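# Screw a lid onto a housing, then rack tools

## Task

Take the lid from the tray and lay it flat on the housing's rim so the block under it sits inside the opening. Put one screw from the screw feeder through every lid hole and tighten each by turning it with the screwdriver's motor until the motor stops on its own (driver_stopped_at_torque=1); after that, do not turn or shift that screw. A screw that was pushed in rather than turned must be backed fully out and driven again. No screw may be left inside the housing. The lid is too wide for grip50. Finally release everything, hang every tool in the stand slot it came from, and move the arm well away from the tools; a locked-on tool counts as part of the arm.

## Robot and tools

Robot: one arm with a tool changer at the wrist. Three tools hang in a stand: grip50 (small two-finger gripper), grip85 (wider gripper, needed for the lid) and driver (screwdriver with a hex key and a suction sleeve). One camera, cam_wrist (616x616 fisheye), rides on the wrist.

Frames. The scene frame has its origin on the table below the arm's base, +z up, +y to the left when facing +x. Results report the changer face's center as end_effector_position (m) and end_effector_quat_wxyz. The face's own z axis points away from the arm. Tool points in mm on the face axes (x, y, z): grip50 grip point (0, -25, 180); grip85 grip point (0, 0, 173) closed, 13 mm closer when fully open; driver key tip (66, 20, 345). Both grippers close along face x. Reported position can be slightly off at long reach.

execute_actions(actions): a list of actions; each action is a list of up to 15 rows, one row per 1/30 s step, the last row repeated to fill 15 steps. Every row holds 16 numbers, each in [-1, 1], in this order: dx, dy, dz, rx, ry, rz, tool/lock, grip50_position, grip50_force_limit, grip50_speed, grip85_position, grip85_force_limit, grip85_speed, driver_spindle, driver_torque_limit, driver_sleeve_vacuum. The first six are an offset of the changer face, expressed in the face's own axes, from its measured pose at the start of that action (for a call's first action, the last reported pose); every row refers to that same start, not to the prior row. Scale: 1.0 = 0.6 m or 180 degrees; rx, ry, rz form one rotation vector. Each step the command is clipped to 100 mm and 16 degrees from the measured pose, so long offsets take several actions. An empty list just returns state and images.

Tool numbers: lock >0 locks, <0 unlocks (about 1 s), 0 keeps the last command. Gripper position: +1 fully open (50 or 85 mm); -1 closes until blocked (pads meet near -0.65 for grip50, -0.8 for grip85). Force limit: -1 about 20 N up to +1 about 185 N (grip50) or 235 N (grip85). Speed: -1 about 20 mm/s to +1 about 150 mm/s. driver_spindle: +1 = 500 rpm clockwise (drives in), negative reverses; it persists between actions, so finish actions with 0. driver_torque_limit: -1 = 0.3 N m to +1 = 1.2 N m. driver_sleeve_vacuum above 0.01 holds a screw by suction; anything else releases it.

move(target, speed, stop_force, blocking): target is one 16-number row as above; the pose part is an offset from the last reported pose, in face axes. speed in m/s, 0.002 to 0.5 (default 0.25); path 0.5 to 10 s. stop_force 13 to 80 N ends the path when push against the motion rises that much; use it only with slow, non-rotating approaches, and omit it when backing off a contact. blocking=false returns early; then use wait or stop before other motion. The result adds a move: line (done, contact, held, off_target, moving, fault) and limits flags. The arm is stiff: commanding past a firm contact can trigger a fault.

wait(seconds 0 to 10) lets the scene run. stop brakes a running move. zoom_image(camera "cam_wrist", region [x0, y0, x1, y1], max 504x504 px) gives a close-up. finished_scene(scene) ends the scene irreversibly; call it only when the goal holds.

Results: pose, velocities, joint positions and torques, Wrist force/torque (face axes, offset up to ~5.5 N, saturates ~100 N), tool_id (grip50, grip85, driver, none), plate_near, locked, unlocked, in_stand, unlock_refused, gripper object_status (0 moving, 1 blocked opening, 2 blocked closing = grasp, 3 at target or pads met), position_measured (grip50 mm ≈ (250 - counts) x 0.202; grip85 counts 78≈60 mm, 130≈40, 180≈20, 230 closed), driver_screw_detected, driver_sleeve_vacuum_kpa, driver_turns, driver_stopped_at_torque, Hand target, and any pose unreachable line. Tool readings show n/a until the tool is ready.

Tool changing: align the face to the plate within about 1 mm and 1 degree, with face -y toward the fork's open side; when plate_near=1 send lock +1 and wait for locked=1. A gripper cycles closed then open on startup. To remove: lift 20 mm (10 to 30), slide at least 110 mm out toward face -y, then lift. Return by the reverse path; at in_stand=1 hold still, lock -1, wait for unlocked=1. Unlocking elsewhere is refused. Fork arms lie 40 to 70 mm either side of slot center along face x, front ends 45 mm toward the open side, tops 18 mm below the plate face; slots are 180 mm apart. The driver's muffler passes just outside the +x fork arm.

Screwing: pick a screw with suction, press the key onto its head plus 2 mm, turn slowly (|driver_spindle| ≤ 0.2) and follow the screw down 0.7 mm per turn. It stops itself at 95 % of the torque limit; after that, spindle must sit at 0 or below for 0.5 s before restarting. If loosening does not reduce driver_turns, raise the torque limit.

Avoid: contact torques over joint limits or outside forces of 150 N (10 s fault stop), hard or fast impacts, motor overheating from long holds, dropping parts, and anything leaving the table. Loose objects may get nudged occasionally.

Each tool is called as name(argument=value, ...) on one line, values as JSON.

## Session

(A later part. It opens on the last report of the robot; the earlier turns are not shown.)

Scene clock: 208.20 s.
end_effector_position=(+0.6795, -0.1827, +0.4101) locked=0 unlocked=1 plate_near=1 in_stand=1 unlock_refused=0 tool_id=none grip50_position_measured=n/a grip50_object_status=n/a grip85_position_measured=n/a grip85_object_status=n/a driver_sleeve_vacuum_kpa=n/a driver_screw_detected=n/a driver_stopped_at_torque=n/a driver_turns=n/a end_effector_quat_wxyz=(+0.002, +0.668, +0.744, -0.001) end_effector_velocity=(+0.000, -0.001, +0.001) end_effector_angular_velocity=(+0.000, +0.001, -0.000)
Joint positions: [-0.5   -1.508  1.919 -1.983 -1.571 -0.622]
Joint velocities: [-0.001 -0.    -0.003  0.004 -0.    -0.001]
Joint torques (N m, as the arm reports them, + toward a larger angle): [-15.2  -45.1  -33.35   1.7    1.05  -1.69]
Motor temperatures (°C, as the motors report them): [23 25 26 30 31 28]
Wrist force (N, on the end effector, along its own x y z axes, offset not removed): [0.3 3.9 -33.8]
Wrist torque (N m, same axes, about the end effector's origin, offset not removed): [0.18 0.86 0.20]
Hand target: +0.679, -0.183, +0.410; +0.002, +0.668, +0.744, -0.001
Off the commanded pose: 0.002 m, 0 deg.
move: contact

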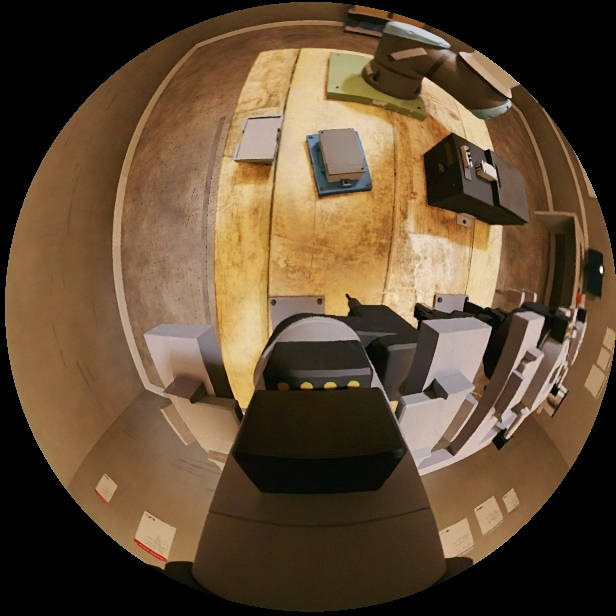

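execute_actions(actions=[[[0,0,0,0,0,0,1,0,0,0,0,0,0,0,0,0]],[[0,0,0,0,0,0,1,0,0,0,0,0,0,0,0,0]],[[0,0,0,0,0,0,1,0,0,0,0,0,0,0,0,0]]])

move(target=[0,0,-0.033,0,0,0,0,0,0,0,0,0,0,0,0,0], speed=0.03)

move(target=[0,-0.22,0,0,0,0,0,0,0,0,0,0,0,0,0,0], speed=0.08)

move(target=[0.14,-0.15,-0.19,0,0,0,0,0,0,0,0,0,0,0,0,0], speed=0.15)

move(target=[0.30,-0.155,0,0,0,0,0,0,0,0,0,0,0,0,0,0], speed=0.15)

zoom_image(camera="cam_wrist", region=[300,250,400,350])

Scene clock: 221.80 s.
end_effector_position=(+0.6795, -0.1828, +0.4103) locked=1 unlocked=0 plate_near=1 in_stand=1 unlock_refused=0 tool_id=driver grip50_position_measured=n/a grip50_object_status=n/a grip85_position_measured=n/a grip85_object_status=n/a driver_sleeve_vacuum_kpa=n/a driver_screw_detected=n/a driver_stopped_at_torque=n/a driver_turns=n/a end_effector_quat_wxyz=(+0.002, +0.668, +0.744, -0.001) end_effector_velocity=(-0.000, +0.000, -0.000) end_effector_angular_velocity=(-0.001, +0.000, +0.000)
Joint positions: [-0.5   -1.508  1.919 -1.984 -1.571 -0.622]
Joint velocities: [ 0.    -0.     0.     0.    -0.001  0.   ]
Joint torques (N m, as the arm reports them, + toward a larger angle): [ -8.08 -43.23 -33.16  -6.84  -1.68  -1.56]
Motor temperatures (°C, as the motors report them): [23 25 26 30 31 28]
Wrist force (N, on the end effector, along its own x y z axes, offset not removed): [-0.1 -3.6 -57.9]
Wrist torque (N m, same axes, about the end effector's origin, offset not removed): [0.69 3.70 0.17]
Hand target: +0.680, -0.183, +0.410; +0.002, +0.668, +0.744, -0.001
Off the commanded pose: 0.000 m, 0 deg.

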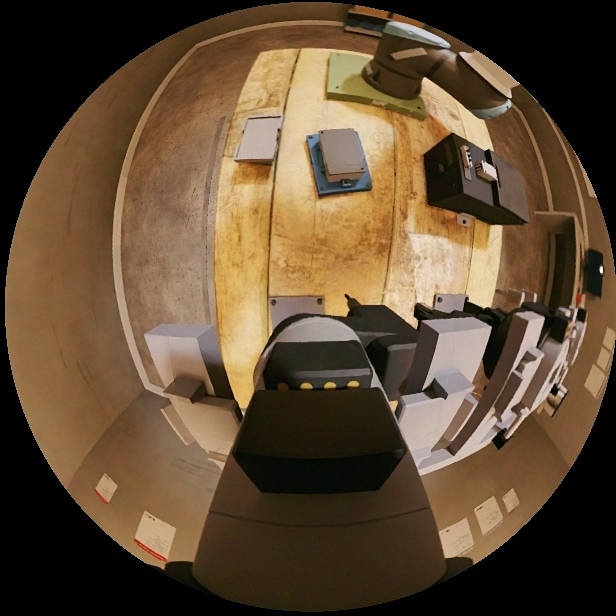

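Scene clock: 222.80 s.
end_effector_position=(+0.6795, -0.1827, +0.4299) locked=1 unlocked=0 plate_near=1 in_stand=0 unlock_refused=0 tool_id=driver grip50_position_measured=n/a grip50_object_status=n/a grip85_position_measured=n/a grip85_object_status=n/a driver_sleeve_vacuum_kpa=0 driver_screw_detected=0 driver_stopped_at_torque=0 driver_turns=0.00 end_effector_quat_wxyz=(+0.002, +0.668, +0.744, -0.001) end_effector_velocity=(+0.000, -0.000, +0.002) end_effector_angular_velocity=(-0.001, -0.000, +0.000)
Joint positions: [-0.5   -1.521  1.896 -1.947 -1.571 -0.622]
Joint velocities: [ 0.    -0.001 -0.002  0.003 -0.001 -0.   ]
Joint torques (N m, as the arm reports them, + toward a larger angle): [ -3.69 -86.65 -70.33  -4.7   -1.63  -0.76]
Motor temperatures (°C, as the motors report them): [23 25 26 30 31 28]
Wrist force (N, on the end effector, along its own x y z axes, offset not removed): [-0.5 -2.2 -2.2]
Wrist torque (N m, same axes, about the end effector's origin, offset not removed): [-0.36 -0.07 0.11]
Hand target: +0.679, -0.183, +0.430; +0.002, +0.668, +0.744, -0.001
Off the commanded pose: 0.000 m, 0 deg.
move: done

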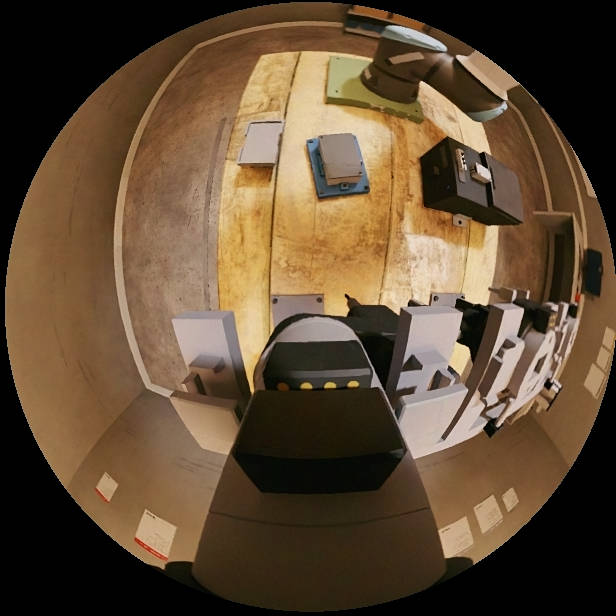

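Scene clock: 224.90 s.
end_effector_position=(+0.5484, -0.1971, +0.4297) locked=1 unlocked=0 plate_near=1 in_stand=0 unlock_refused=0 tool_id=driver grip50_position_measured=n/a grip50_object_status=n/a grip85_position_measured=n/a grip85_object_status=n/a driver_sleeve_vacuum_kpa=0 driver_screw_detected=0 driver_stopped_at_torque=0 driver_turns=0.00 end_effector_quat_wxyz=(+0.002, +0.668, +0.744, -0.001) end_effector_velocity=(-0.002, +0.000, -0.000) end_effector_angular_velocity=(+0.001, +0.001, +0.001)
Joint positions: [-0.636 -1.731  2.093 -1.934 -1.571 -0.758]
Joint velocities: [-0.002 -0.003  0.003  0.001  0.    -0.003]
Joint torques (N m, as the arm reports them, + toward a larger angle): [-18.91 -62.84 -51.11  -4.68   3.46  -1.42]
Motor temperatures (°C, as the motors report them): [23 25 26 30 31 28]
Wrist force (N, on the end effector, along its own x y z axes, offset not removed): [-2.2 0.3 1.5]
Wrist torque (N m, same axes, about the end effector's origin, offset not removed): [-0.10 -0.03 -0.01]
Hand target: +0.548, -0.197, +0.430; +0.002, +0.668, +0.744, -0.001
Off the commanded pose: 0.000 m, 0 deg.
move: done

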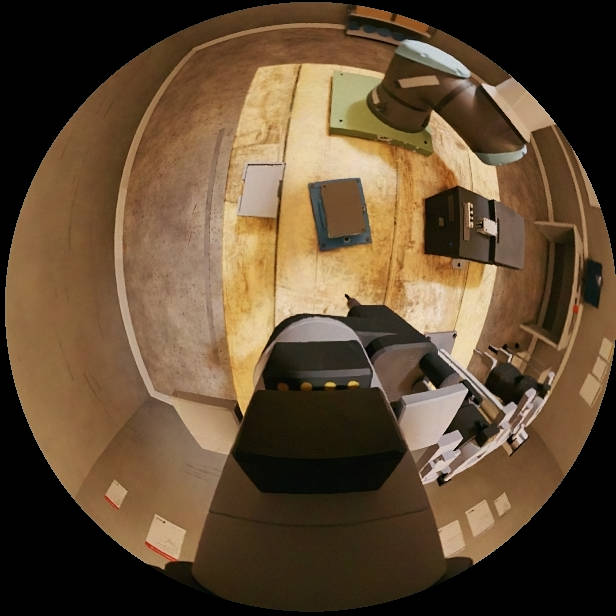

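Scene clock: 226.53 s.
end_effector_position=(+0.4496, -0.1231, +0.5431) locked=1 unlocked=0 plate_near=1 in_stand=0 unlock_refused=0 tool_id=driver grip50_position_measured=n/a grip50_object_status=n/a grip85_position_measured=n/a grip85_object_status=n/a driver_sleeve_vacuum_kpa=0 driver_screw_detected=0 driver_stopped_at_torque=0 driver_turns=0.00 end_effector_quat_wxyz=(+0.002, +0.668, +0.744, -0.001) end_effector_velocity=(-0.001, +0.001, +0.001) end_effector_angular_velocity=(+0.001, +0.000, -0.000)
Joint positions: [-0.638 -2.004  2.074 -1.642 -1.571 -0.76 ]
Joint velocities: [-0.    -0.003 -0.001  0.004  0.001  0.   ]
Joint torques (N m, as the arm reports them, + toward a larger angle): [-13.68 -35.72 -72.05  -4.9    0.88  -1.86]
Motor temperatures (°C, as the motors report them): [23 25 26 30 31 28]
Wrist force (N, on the end effector, along its own x y z axes, offset not removed): [-0.4 0.3 -0.3]
Wrist torque (N m, same axes, about the end effector's origin, offset not removed): [-0.15 -0.08 0.10]
Hand target: +0.450, -0.123, +0.543; +0.002, +0.668, +0.744, -0.001
Off the commanded pose: 0.000 m, 0 deg.
move: done

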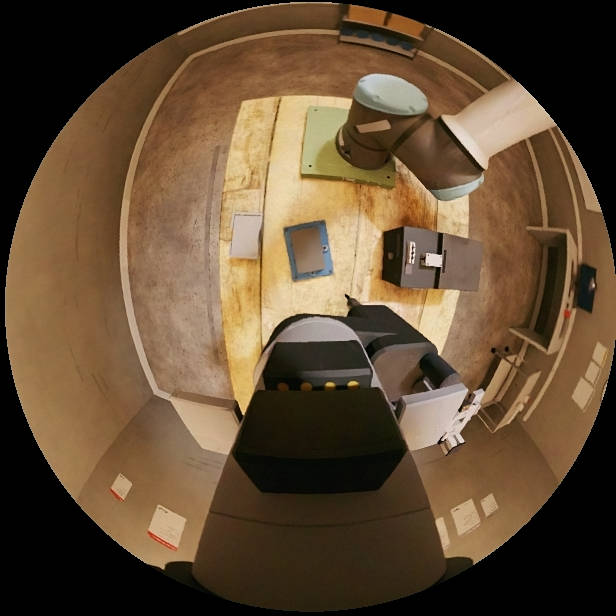

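Scene clock: 228.40 s.
end_effector_position=(+0.3377, +0.0456, +0.5420) locked=1 unlocked=0 plate_near=1 in_stand=0 unlock_refused=0 tool_id=driver grip50_position_measured=n/a grip50_object_status=n/a grip85_position_measured=n/a grip85_object_status=n/a driver_sleeve_vacuum_kpa=0 driver_screw_detected=0 driver_stopped_at_torque=0 driver_turns=0.00 end_effector_quat_wxyz=(+0.002, +0.668, +0.744, -0.001) end_effector_velocity=(-0.001, +0.001, +0.000) end_effector_angular_velocity=(-0.001, +0.001, -0.001)
Joint positions: [-0.392 -2.275  2.189 -1.487 -1.572 -0.514]
Joint velocities: [ 0.004 -0.001  0.     0.001 -0.001  0.005]
Joint torques (N m, as the arm reports them, + toward a larger angle): [ 17.2  -10.1  -55.7   -4.3   -1.71   1.74]
Motor temperatures (°C, as the motors report them): [23 25 26 30 31 28]
Wrist force (N, on the end effector, along its own x y z axes, offset not removed): [-1.2 -3.3 1.1]
Wrist torque (N m, same axes, about the end effector's origin, offset not removed): [-0.41 -0.03 0.25]
Hand target: +0.338, +0.046, +0.542; +0.002, +0.668, +0.744, -0.001
Off the commanded pose: 0.000 m, 0 deg.
move: done

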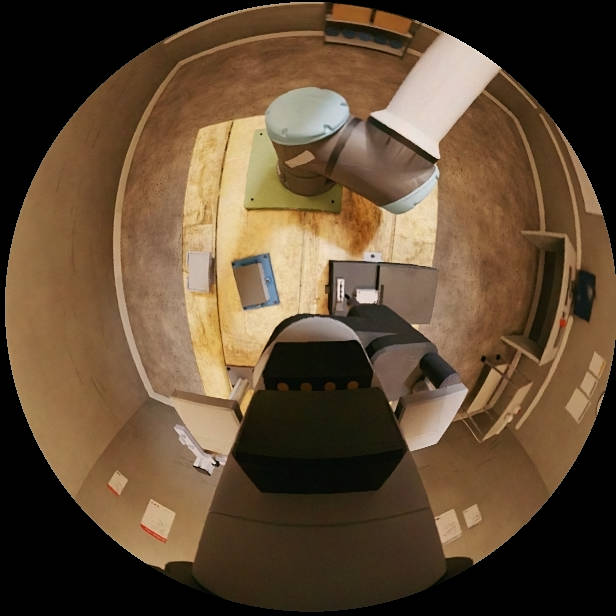

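Region (300, 250, 400, 350) of cam_wrist's 616x616 image, scaled by 5.040, with more detail than that image has.

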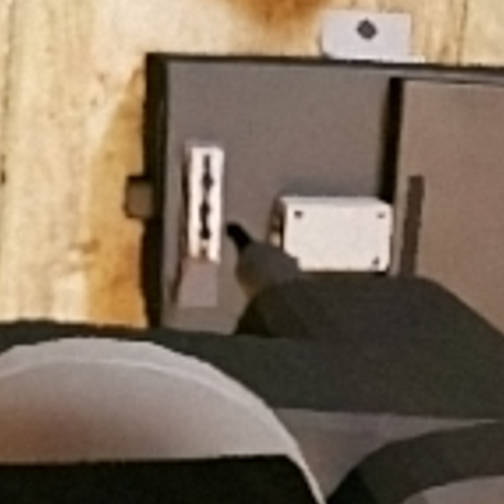

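move(target=[-0.013,-0.002,0.035,0,0,0,0,0,0,0,0,0,0,0,0,0], speed=0.03)

zoom_image(camera="cam_wrist", region=[325,275,365,315])

Scene clock: 235.60 s.
end_effector_position=(+0.3374, +0.0377, +0.5212) locked=1 unlocked=0 plate_near=1 in_stand=0 unlock_refused=0 tool_id=driver grip50_position_measured=n/a grip50_object_status=n/a grip85_position_measured=n/a grip85_object_status=n/a driver_sleeve_vacuum_kpa=0 driver_screw_detected=0 driver_stopped_at_torque=0 driver_turns=0.00 end_effector_quat_wxyz=(+0.002, +0.668, +0.744, -0.001) end_effector_velocity=(+0.000, -0.001, -0.002) end_effector_angular_velocity=(+0.000, +0.000, +0.000)
Joint positions: [-0.417 -2.28   2.227 -1.519 -1.572 -0.539]
Joint velocities: [-0.002 -0.     0.003 -0.003  0.    -0.003]
Joint torques (N m, as the arm reports them, + toward a larger angle): [-14.62 -10.31 -54.06 -11.6    1.64  -1.52]
Motor temperatures (°C, as the motors report them): [23 25 26 30 31 28]
Wrist force (N, on the end effector, along its own x y z axes, offset not removed): [2.3 -1.2 -2.7]
Wrist torque (N m, same axes, about the end effector's origin, offset not removed): [-0.23 -0.28 0.04]
Hand target: +0.337, +0.038, +0.521; +0.002, +0.668, +0.744, -0.001
Off the commanded pose: 0.000 m, 0 deg.
move: done

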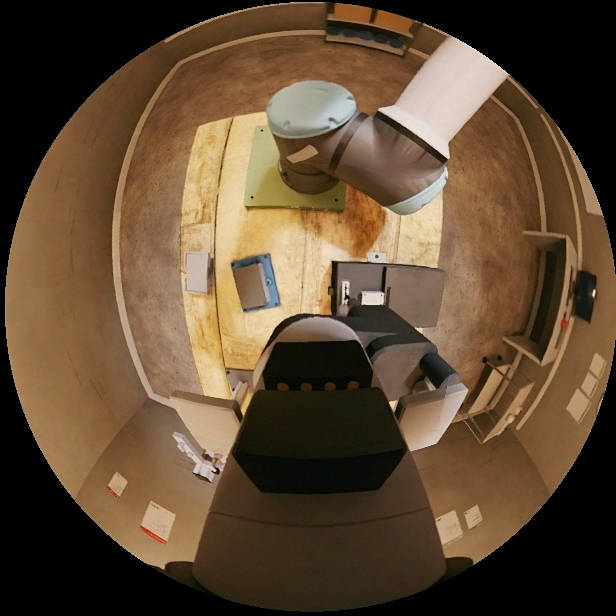

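Region (325, 275, 365, 315) of cam_wrist's 616x616 image, scaled by 12.600, with more detail than that image has.

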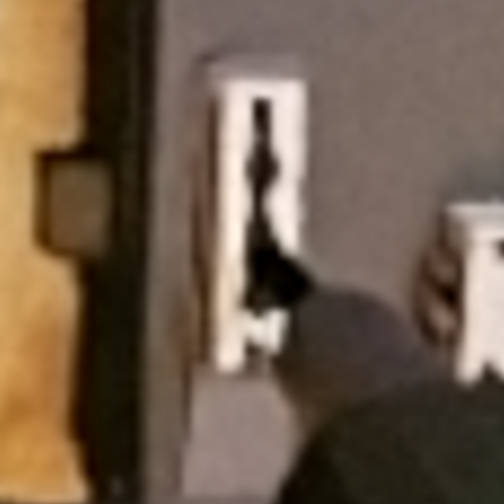

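move(target=[0.0015,-0.001,0.012,0,0,0,0,0,0,0,0,0,0,0,0,1], speed=0.01)

move(target=[0,0,0.01,0,0,0,0,0,0,0,0,0,0,0.15,0,1], speed=0.003, stop_force=15)

execute_actions(actions=[[[0,0,0,0,0,0,0,0,0,0,0,0,0,0,0,1]]])

Scene clock: 243.50 s.
end_effector_position=(+0.3367, +0.0384, +0.5142) locked=1 unlocked=0 plate_near=1 in_stand=0 unlock_refused=0 tool_id=driver grip50_position_measured=n/a grip50_object_status=n/a grip85_position_measured=n/a grip85_object_status=n/a driver_sleeve_vacuum_kpa=39 driver_screw_detected=1 driver_stopped_at_torque=0 driver_turns=0.00 end_effector_quat_wxyz=(+0.002, +0.668, +0.744, -0.001) end_effector_velocity=(-0.000, +0.000, -0.002) end_effector_angular_velocity=(-0.001, -0.000, -0.000)
Joint positions: [-0.416 -2.283  2.24  -1.53  -1.572 -0.538]
Joint velocities: [ 0.001 -0.001  0.003 -0.003 -0.001  0.001]
Joint torques (N m, as the arm reports them, + toward a larger angle): [ 16.64 -12.73 -54.19 -11.22  -1.77   2.11]
Motor temperatures (°C, as the motors report them): [23 25 26 30 31 28]
Wrist force (N, on the end effector, along its own x y z axes, offset not removed): [1.1 -0.2 1.6]
Wrist torque (N m, same axes, about the end effector's origin, offset not removed): [-0.09 -0.09 0.08]
Hand target: +0.337, +0.038, +0.514; +0.002, +0.668, +0.744, -0.001
Off the commanded pose: 0.000 m, 0 deg.
move: done

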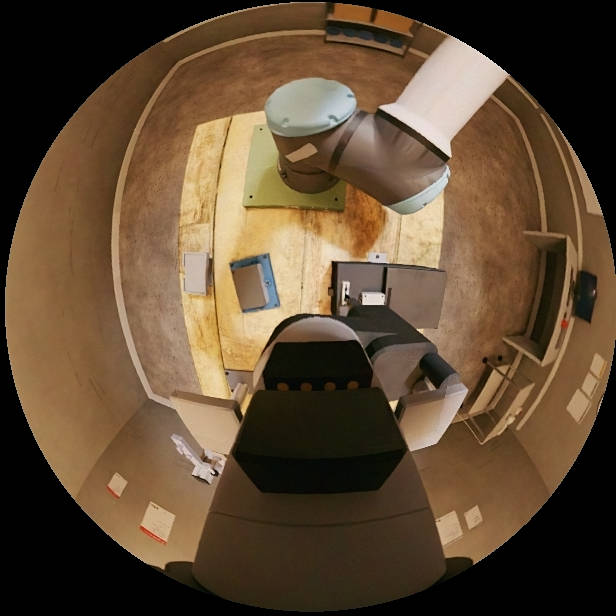

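Scene clock: 245.73 s.
end_effector_position=(+0.3367, +0.0384, +0.5083) locked=1 unlocked=0 plate_near=1 in_stand=0 unlock_refused=0 tool_id=driver grip50_position_measured=n/a grip50_object_status=n/a grip85_position_measured=n/a grip85_object_status=n/a driver_sleeve_vacuum_kpa=39 driver_screw_detected=1 driver_stopped_at_torque=0 driver_turns=2.76 end_effector_quat_wxyz=(+0.002, +0.668, +0.744, -0.001) end_effector_velocity=(+0.000, -0.000, -0.000) end_effector_angular_velocity=(-0.000, -0.001, -0.001)
Joint positions: [-0.416 -2.283  2.251 -1.54  -1.572 -0.538]
Joint velocities: [-0.    -0.     0.001 -0.001 -0.     0.001]
Joint torques (N m, as the arm reports them, + toward a larger angle): [  4.79  -7.87 -52.74 -10.81  -0.49  -1.28]
Motor temperatures (°C, as the motors report them): [23 25 26 30 31 28]
Wrist force (N, on the end effector, along its own x y z axes, offset not removed): [-0.4 -1.3 -4.7]
Wrist torque (N m, same axes, about the end effector's origin, offset not removed): [-0.08 0.34 0.16]
Hand target: +0.337, +0.038, +0.508; +0.002, +0.668, +0.744, -0.001
Off the commanded pose: 0.000 m, 0 deg.
move: done

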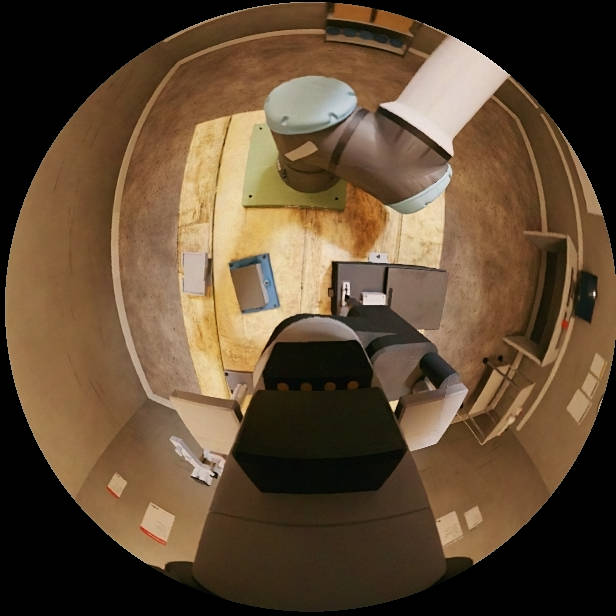

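Scene clock: 246.23 s.
end_effector_position=(+0.3367, +0.0384, +0.5082) locked=1 unlocked=0 plate_near=1 in_stand=0 unlock_refused=0 tool_id=driver grip50_position_measured=n/a grip50_object_status=n/a grip85_position_measured=n/a grip85_object_status=n/a driver_sleeve_vacuum_kpa=39 driver_screw_detected=1 driver_stopped_at_torque=0 driver_turns=2.76 end_effector_quat_wxyz=(+0.002, +0.668, +0.744, -0.001) end_effector_velocity=(+0.000, -0.000, +0.000) end_effector_angular_velocity=(-0.000, -0.000, -0.001)
Joint positions: [-0.416 -2.283  2.251 -1.54  -1.572 -0.538]
Joint velocities: [ 0.     0.    -0.    -0.    -0.     0.001]
Joint torques (N m, as the arm reports them, + toward a larger angle): [  3.81  -6.91 -57.32 -10.29  -0.78  -1.38]
Motor temperatures (°C, as the motors report them): [23 25 26 30 31 28]
Wrist force (N, on the end effector, along its own x y z axes, offset not removed): [0.1 -2.0 -6.6]
Wrist torque (N m, same axes, about the end effector's origin, offset not removed): [-0.19 0.45 0.18]
Hand target: +0.337, +0.038, +0.508; +0.002, +0.668, +0.744, -0.001
Off the commanded pose: 0.000 m, 0 deg.

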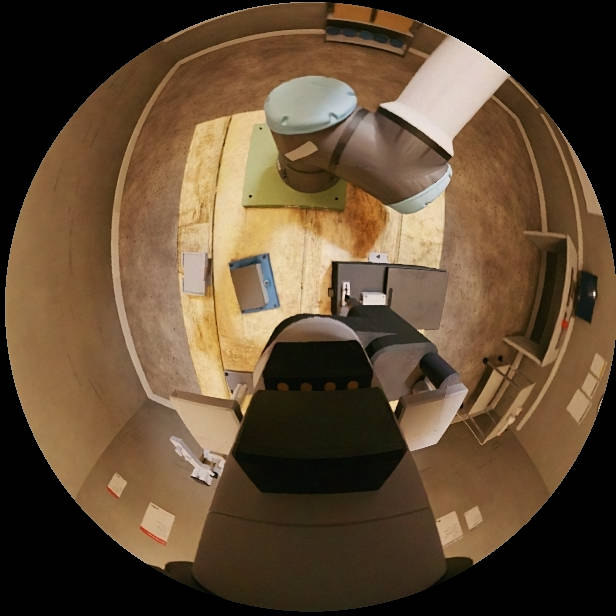

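move(target=[0,0,-0.055,0,0,0,0,0,0,0,0,0,0,0,0,1], speed=0.03)

zoom_image(camera="cam_wrist", region=[325,275,365,315])

move(target=[-0.12,0.02,0,0,0,0,0,0,0,0,0,0,0,0,0,1], speed=0.1)

move(target=[-0.239,0.047,0.156,0,0,0,0,0,0,0,0,0,0,0,0,1], speed=0.12)

zoom_image(camera="cam_wrist", region=[325,275,365,315])

Scene clock: 258.10 s.
end_effector_position=(+0.3366, +0.0386, +0.5411) locked=1 unlocked=0 plate_near=1 in_stand=0 unlock_refused=0 tool_id=driver grip50_position_measured=n/a grip50_object_status=n/a grip85_position_measured=n/a grip85_object_status=n/a driver_sleeve_vacuum_kpa=39 driver_screw_detected=1 driver_stopped_at_torque=0 driver_turns=2.76 end_effector_quat_wxyz=(+0.002, +0.668, +0.744, -0.001) end_effector_velocity=(+0.000, -0.000, +0.002) end_effector_angular_velocity=(-0.000, -0.001, +0.000)
Joint positions: [-0.416 -2.279  2.192 -1.486 -1.572 -0.538]
Joint velocities: [ 0.     0.    -0.004  0.003  0.    -0.   ]
Joint torques (N m, as the arm reports them, + toward a larger angle): [ 18.62  14.13 -72.69  -4.76  -0.57   1.63]
Motor temperatures (°C, as the motors report them): [23 25 26 30 31 28]
Wrist force (N, on the end effector, along its own x y z axes, offset not removed): [-2.9 -1.5 0.8]
Wrist torque (N m, same axes, about the end effector's origin, offset not removed): [-0.24 0.13 0.14]
Hand target: +0.337, +0.039, +0.541; +0.002, +0.668, +0.744, -0.001
Off the commanded pose: 0.000 m, 0 deg.
move: done

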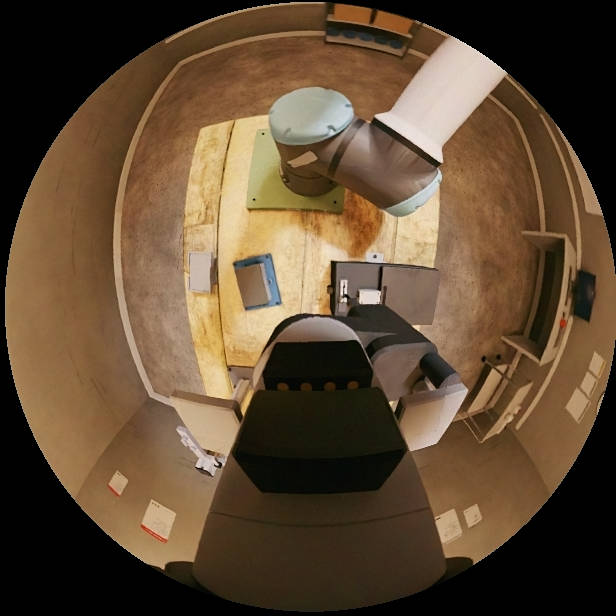

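Region (325, 275, 365, 315) of cam_wrist's 616x616 image, scaled by 12.600, with more detail than that image has.

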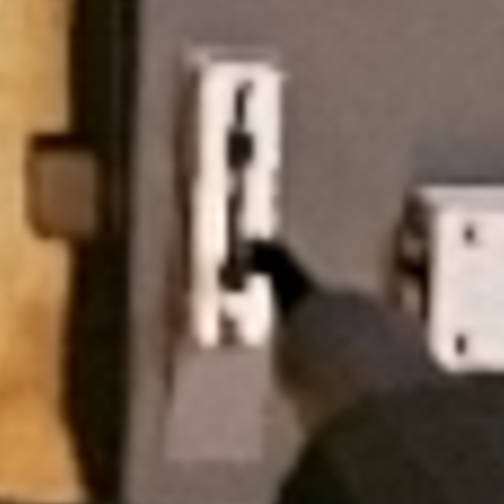

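Scene clock: 259.30 s.
end_effector_position=(+0.3563, -0.0316, +0.5414) locked=1 unlocked=0 plate_near=1 in_stand=0 unlock_refused=0 tool_id=driver grip50_position_measured=n/a grip50_object_status=n/a grip85_position_measured=n/a grip85_object_status=n/a driver_sleeve_vacuum_kpa=39 driver_screw_detected=1 driver_stopped_at_torque=0 driver_turns=2.76 end_effector_quat_wxyz=(+0.002, +0.668, +0.744, -0.001) end_effector_velocity=(+0.001, -0.002, -0.000) end_effector_angular_velocity=(+0.000, -0.000, +0.001)
Joint positions: [-0.586 -2.235  2.178 -1.515 -1.571 -0.708]
Joint velocities: [-0.004  0.001 -0.    -0.001  0.    -0.004]
Joint torques (N m, as the arm reports them, + toward a larger angle): [-14.58  15.35 -72.32 -11.16   2.76  -1.64]
Motor temperatures (°C, as the motors report them): [23 25 26 30 31 28]
Wrist force (N, on the end effector, along its own x y z axes, offset not removed): [0.0 0.0 1.9]
Wrist torque (N m, same axes, about the end effector's origin, offset not removed): [-0.08 -0.14 0.21]
Hand target: +0.356, -0.032, +0.541; +0.002, +0.668, +0.744, -0.001
Off the commanded pose: 0.000 m, 0 deg.
move: done

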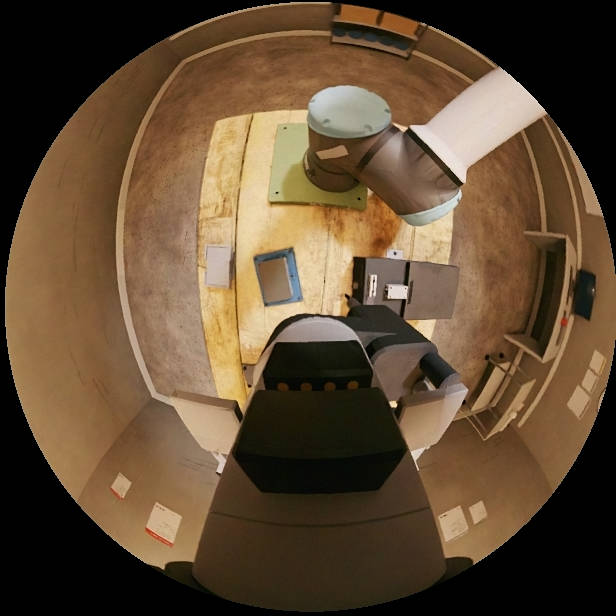

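Scene clock: 261.23 s.
end_effector_position=(+0.4001, -0.1714, +0.4487) locked=1 unlocked=0 plate_near=1 in_stand=0 unlock_refused=0 tool_id=driver grip50_position_measured=n/a grip50_object_status=n/a grip85_position_measured=n/a grip85_object_status=n/a driver_sleeve_vacuum_kpa=39 driver_screw_detected=1 driver_stopped_at_torque=0 driver_turns=2.76 end_effector_quat_wxyz=(+0.002, +0.668, +0.744, -0.001) end_effector_velocity=(+0.001, -0.001, -0.000) end_effector_angular_velocity=(+0.000, -0.001, +0.001)
Joint positions: [-0.804 -2.042  2.261 -1.791 -1.571 -0.926]
Joint velocities: [-0.     0.003 -0.001 -0.003  0.001 -0.001]
Joint torques (N m, as the arm reports them, + toward a larger angle): [-14.75  -8.61 -53.79 -10.95   2.95  -1.36]
Motor temperatures (°C, as the motors report them): [23 25 26 30 31 28]
Wrist force (N, on the end effector, along its own x y z axes, offset not removed): [-0.5 -4.1 -3.3]
Wrist torque (N m, same axes, about the end effector's origin, offset not removed): [-0.33 0.05 0.08]
Hand target: +0.400, -0.171, +0.449; +0.002, +0.668, +0.744, -0.001
Off the commanded pose: 0.000 m, 0 deg.
move: done

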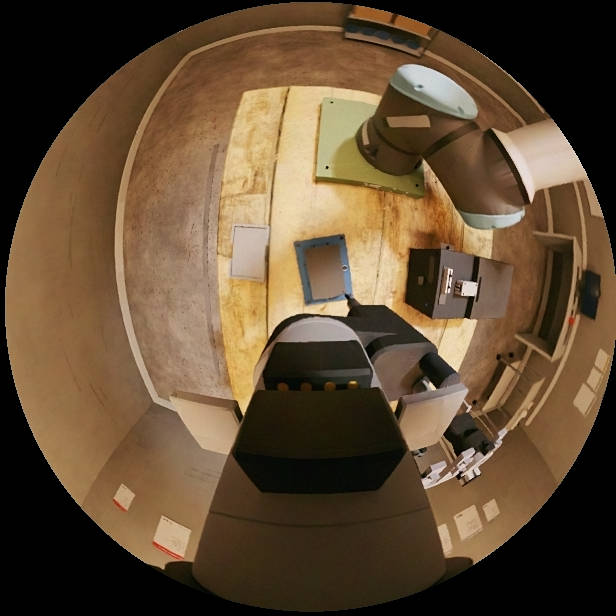

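Region (325, 275, 365, 315) of cam_wrist's 616x616 image, scaled by 12.600, with more detail than that image has.

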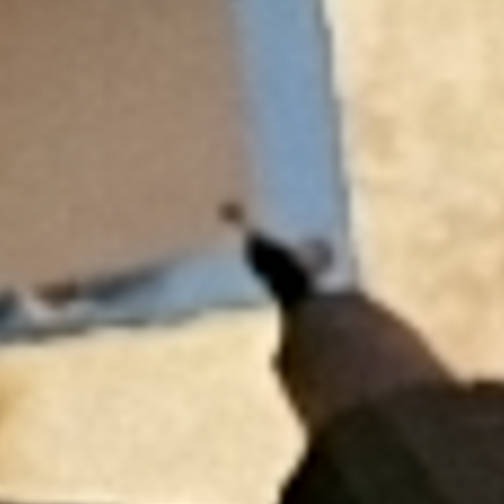

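move(target=[0,0,0.03,0,0,0,0,0,0,0,0,0,0,0,0,1], speed=0.02)

zoom_image(camera="cam_wrist", region=[325,275,365,315])

move(target=[0,0,0.015,0,0,0,0,0,0,0,0,0,0,0,0,1], speed=0.004, stop_force=13)

Scene clock: 271.57 s.
end_effector_position=(+0.4002, -0.1715, +0.4308) locked=1 unlocked=0 plate_near=1 in_stand=0 unlock_refused=0 tool_id=driver grip50_position_measured=n/a grip50_object_status=n/a grip85_position_measured=n/a grip85_object_status=n/a driver_sleeve_vacuum_kpa=39 driver_screw_detected=1 driver_stopped_at_torque=0 driver_turns=2.76 end_effector_quat_wxyz=(+0.002, +0.668, +0.744, -0.001) end_effector_velocity=(-0.000, +0.000, -0.002) end_effector_angular_velocity=(-0.000, +0.001, -0.000)
Joint positions: [-0.804 -2.033  2.289 -1.828 -1.571 -0.926]
Joint velocities: [ 0.     0.001  0.003 -0.004 -0.     0.   ]
Joint torques (N m, as the arm reports them, + toward a larger angle): [ 10.19  -7.83 -52.71 -11.56   3.07   1.62]
Motor temperatures (°C, as the motors report them): [23 25 26 30 31 28]
Wrist force (N, on the end effector, along its own x y z axes, offset not removed): [-2.1 -3.8 1.2]
Wrist torque (N m, same axes, about the end effector's origin, offset not removed): [-0.38 -0.02 0.23]
Hand target: +0.400, -0.171, +0.431; +0.002, +0.668, +0.744, -0.001
Off the commanded pose: 0.000 m, 0 deg.
move: done

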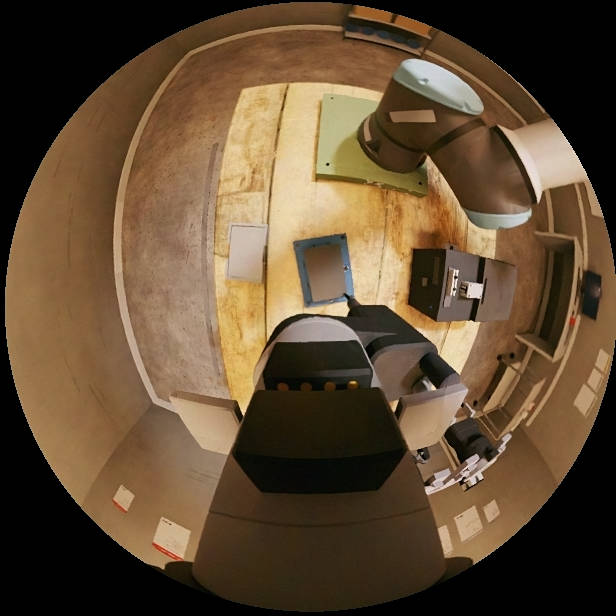

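Region (325, 275, 365, 315) of cam_wrist's 616x616 image, scaled by 12.600, with more detail than that image has.

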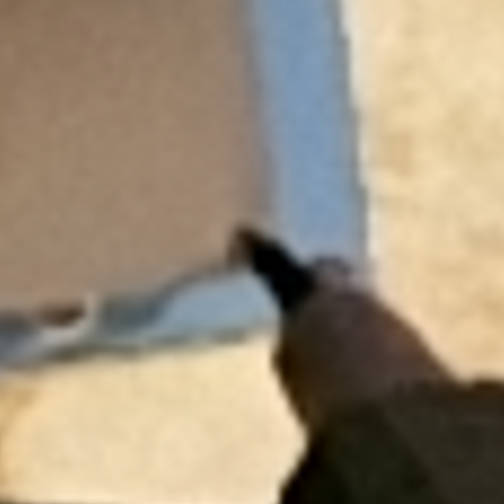

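Scene clock: 274.03 s.
end_effector_position=(+0.4002, -0.1715, +0.4219) locked=1 unlocked=0 plate_near=1 in_stand=0 unlock_refused=0 tool_id=driver grip50_position_measured=n/a grip50_object_status=n/a grip85_position_measured=n/a grip85_object_status=n/a driver_sleeve_vacuum_kpa=39 driver_screw_detected=1 driver_stopped_at_torque=0 driver_turns=2.76 end_effector_quat_wxyz=(+0.002, +0.668, +0.744, -0.001) end_effector_velocity=(-0.000, -0.000, -0.001) end_effector_angular_velocity=(-0.000, +0.001, -0.001)
Joint positions: [-0.804 -2.028  2.302 -1.847 -1.571 -0.926]
Joint velocities: [-0.001  0.001  0.002 -0.002 -0.001 -0.   ]
Joint torques (N m, as the arm reports them, + toward a larger angle): [  9.98  -3.62 -49.59 -10.99   2.44   1.76]
Motor temperatures (°C, as the motors report them): [23 25 26 30 31 28]
Wrist force (N, on the end effector, along its own x y z axes, offset not removed): [-2.0 -4.0 -4.8]
Wrist torque (N m, same axes, about the end effector's origin, offset not removed): [-0.30 0.54 0.16]
Hand target: +0.400, -0.172, +0.422; +0.002, +0.668, +0.744, -0.001
Off the commanded pose: 0.000 m, 0 deg.
move: done

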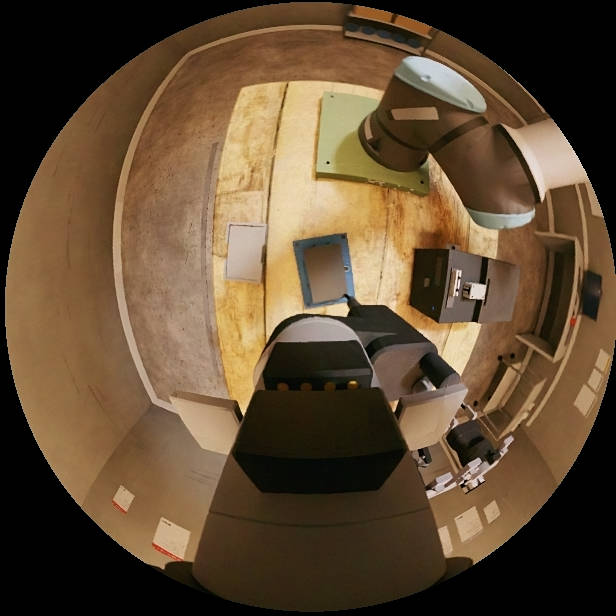

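execute_actions(actions=[[[0,0,-0.0035,0,0,0,0,0,0,0,0,0,0,0,0,1]]])

execute_actions(actions=[[[0,0,-0.0025,0,0,0,0,0,0,0,0,0,0,0,0,1]]])

execute_actions(actions=[[[0,0,-0.0025,0,0,0,0,0,0,0,0,0,0,0,0,1]]])

move(target=[0,0,-0.02,0,0,0,0,0,0,0,0,0,0,0,0,1], speed=0.02)

zoom_image(camera="cam_wrist", region=[335,285,355,305])

Scene clock: 281.40 s.
end_effector_position=(+0.4002, -0.1715, +0.4239) locked=1 unlocked=0 plate_near=1 in_stand=0 unlock_refused=0 tool_id=driver grip50_position_measured=n/a grip50_object_status=n/a grip85_position_measured=n/a grip85_object_status=n/a driver_sleeve_vacuum_kpa=39 driver_screw_detected=1 driver_stopped_at_torque=0 driver_turns=2.76 end_effector_quat_wxyz=(+0.002, +0.668, +0.744, -0.001) end_effector_velocity=(+0.000, +0.000, +0.000) end_effector_angular_velocity=(+0.000, -0.001, -0.000)
Joint positions: [-0.804 -2.029  2.299 -1.842 -1.571 -0.926]
Joint velocities: [ 0.    -0.001 -0.     0.001  0.001  0.001]
Joint torques (N m, as the arm reports them, + toward a larger angle): [ 13.76 -29.35 -67.24  -5.04   0.53   1.85]
Motor temperatures (°C, as the motors report them): [23 25 26 30 31 28]
Wrist force (N, on the end effector, along its own x y z axes, offset not removed): [-0.9 -3.9 -1.7]
Wrist torque (N m, same axes, about the end effector's origin, offset not removed): [-0.42 0.29 0.16]
Hand target: +0.400, -0.172, +0.424; +0.002, +0.668, +0.744, -0.001
Off the commanded pose: 0.000 m, 0 deg.

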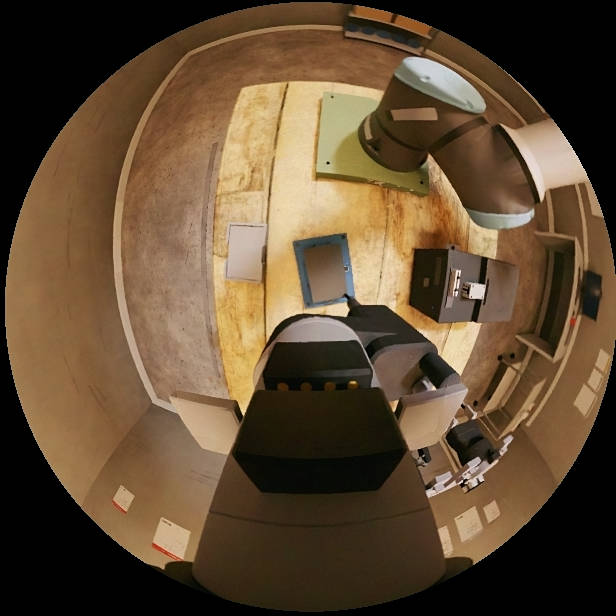

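Scene clock: 281.90 s.
end_effector_position=(+0.4002, -0.1715, +0.4254) locked=1 unlocked=0 plate_near=1 in_stand=0 unlock_refused=0 tool_id=driver grip50_position_measured=n/a grip50_object_status=n/a grip85_position_measured=n/a grip85_object_status=n/a driver_sleeve_vacuum_kpa=39 driver_screw_detected=1 driver_stopped_at_torque=0 driver_turns=2.76 end_effector_quat_wxyz=(+0.002, +0.668, +0.744, -0.001) end_effector_velocity=(-0.000, +0.000, -0.000) end_effector_angular_velocity=(-0.000, +0.001, +0.000)
Joint positions: [-0.804 -2.03   2.297 -1.839 -1.571 -0.926]
Joint velocities: [ 0. -0.  0.  0. -0.  0.]
Joint torques (N m, as the arm reports them, + toward a larger angle): [ 15.2  -30.78 -66.75  -4.76   0.73   1.97]
Motor temperatures (°C, as the motors report them): [23 25 26 30 31 28]
Wrist force (N, on the end effector, along its own x y z axes, offset not removed): [-0.1 -3.9 -0.4]
Wrist torque (N m, same axes, about the end effector's origin, offset not removed): [-0.45 0.21 0.11]
Hand target: +0.400, -0.172, +0.425; +0.002, +0.668, +0.744, -0.001
Off the commanded pose: 0.000 m, 0 deg.

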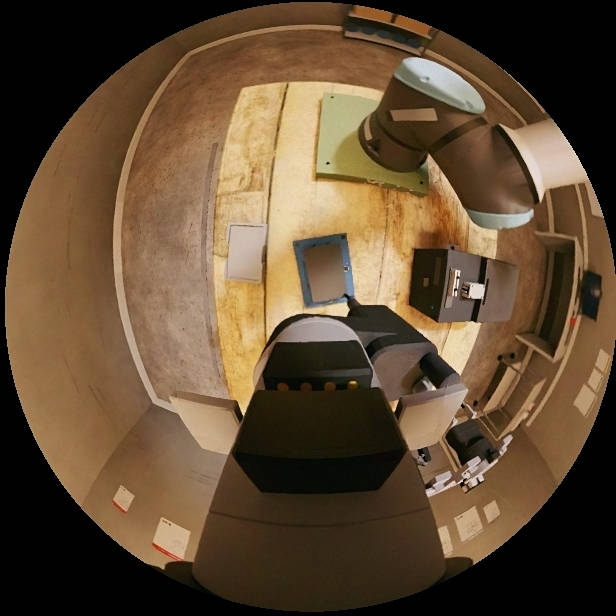

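Scene clock: 282.40 s.
end_effector_position=(+0.4002, -0.1715, +0.4269) locked=1 unlocked=0 plate_near=1 in_stand=0 unlock_refused=0 tool_id=driver grip50_position_measured=n/a grip50_object_status=n/a grip85_position_measured=n/a grip85_object_status=n/a driver_sleeve_vacuum_kpa=39 driver_screw_detected=1 driver_stopped_at_torque=0 driver_turns=2.76 end_effector_quat_wxyz=(+0.002, +0.668, +0.744, -0.001) end_effector_velocity=(+0.000, -0.000, +0.000) end_effector_angular_velocity=(-0.001, -0.000, +0.000)
Joint positions: [-0.804 -2.031  2.295 -1.836 -1.571 -0.926]
Joint velocities: [-0.    -0.    -0.001  0.    -0.    -0.   ]
Joint torques (N m, as the arm reports them, + toward a larger angle): [ 12.54 -30.35 -70.17  -4.62   0.85   1.65]
Motor temperatures (°C, as the motors report them): [23 25 26 30 31 28]
Wrist force (N, on the end effector, along its own x y z axes, offset not removed): [1.2 -3.9 0.7]
Wrist torque (N m, same axes, about the end effector's origin, offset not removed): [-0.38 -0.26 0.13]
Hand target: +0.400, -0.172, +0.427; +0.002, +0.668, +0.744, -0.001
Off the commanded pose: 0.000 m, 0 deg.

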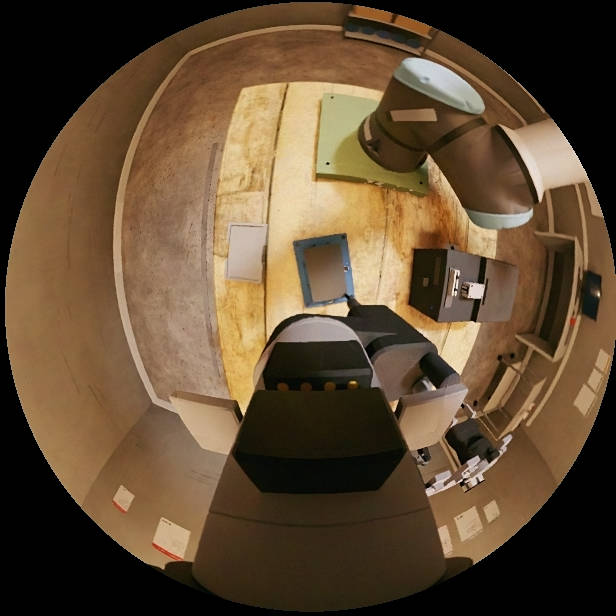

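Scene clock: 283.30 s.
end_effector_position=(+0.4001, -0.1715, +0.4388) locked=1 unlocked=0 plate_near=1 in_stand=0 unlock_refused=0 tool_id=driver grip50_position_measured=n/a grip50_object_status=n/a grip85_position_measured=n/a grip85_object_status=n/a driver_sleeve_vacuum_kpa=39 driver_screw_detected=1 driver_stopped_at_torque=0 driver_turns=2.76 end_effector_quat_wxyz=(+0.002, +0.668, +0.744, -0.001) end_effector_velocity=(+0.000, -0.000, +0.002) end_effector_angular_velocity=(-0.000, -0.000, -0.000)
Joint positions: [-0.804 -2.037  2.276 -1.811 -1.571 -0.926]
Joint velocities: [ 0.    -0.001 -0.003  0.004  0.     0.   ]
Joint torques (N m, as the arm reports them, + toward a larger angle): [ 13.63 -32.02 -70.77  -5.26   0.77   0.97]
Motor temperatures (°C, as the motors report them): [23 25 26 30 31 28]
Wrist force (N, on the end effector, along its own x y z axes, offset not removed): [-0.9 -4.7 -1.8]
Wrist torque (N m, same axes, about the end effector's origin, offset not removed): [-0.49 -0.05 0.05]
Hand target: +0.400, -0.171, +0.439; +0.002, +0.668, +0.744, -0.001
Off the commanded pose: 0.000 m, 0 deg.
move: done

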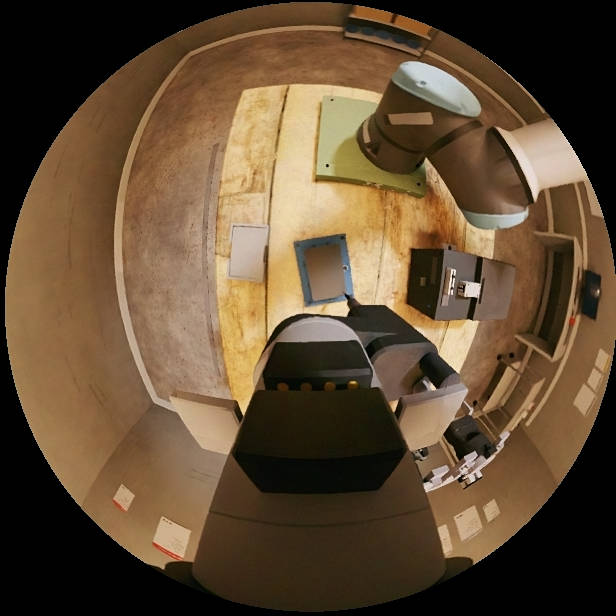

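Region (335, 285, 355, 305) of cam_wrist's 616x616 image, scaled by 25.200, with more detail than that image has.

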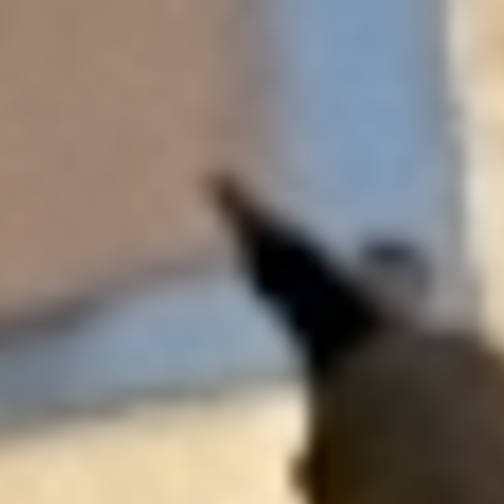

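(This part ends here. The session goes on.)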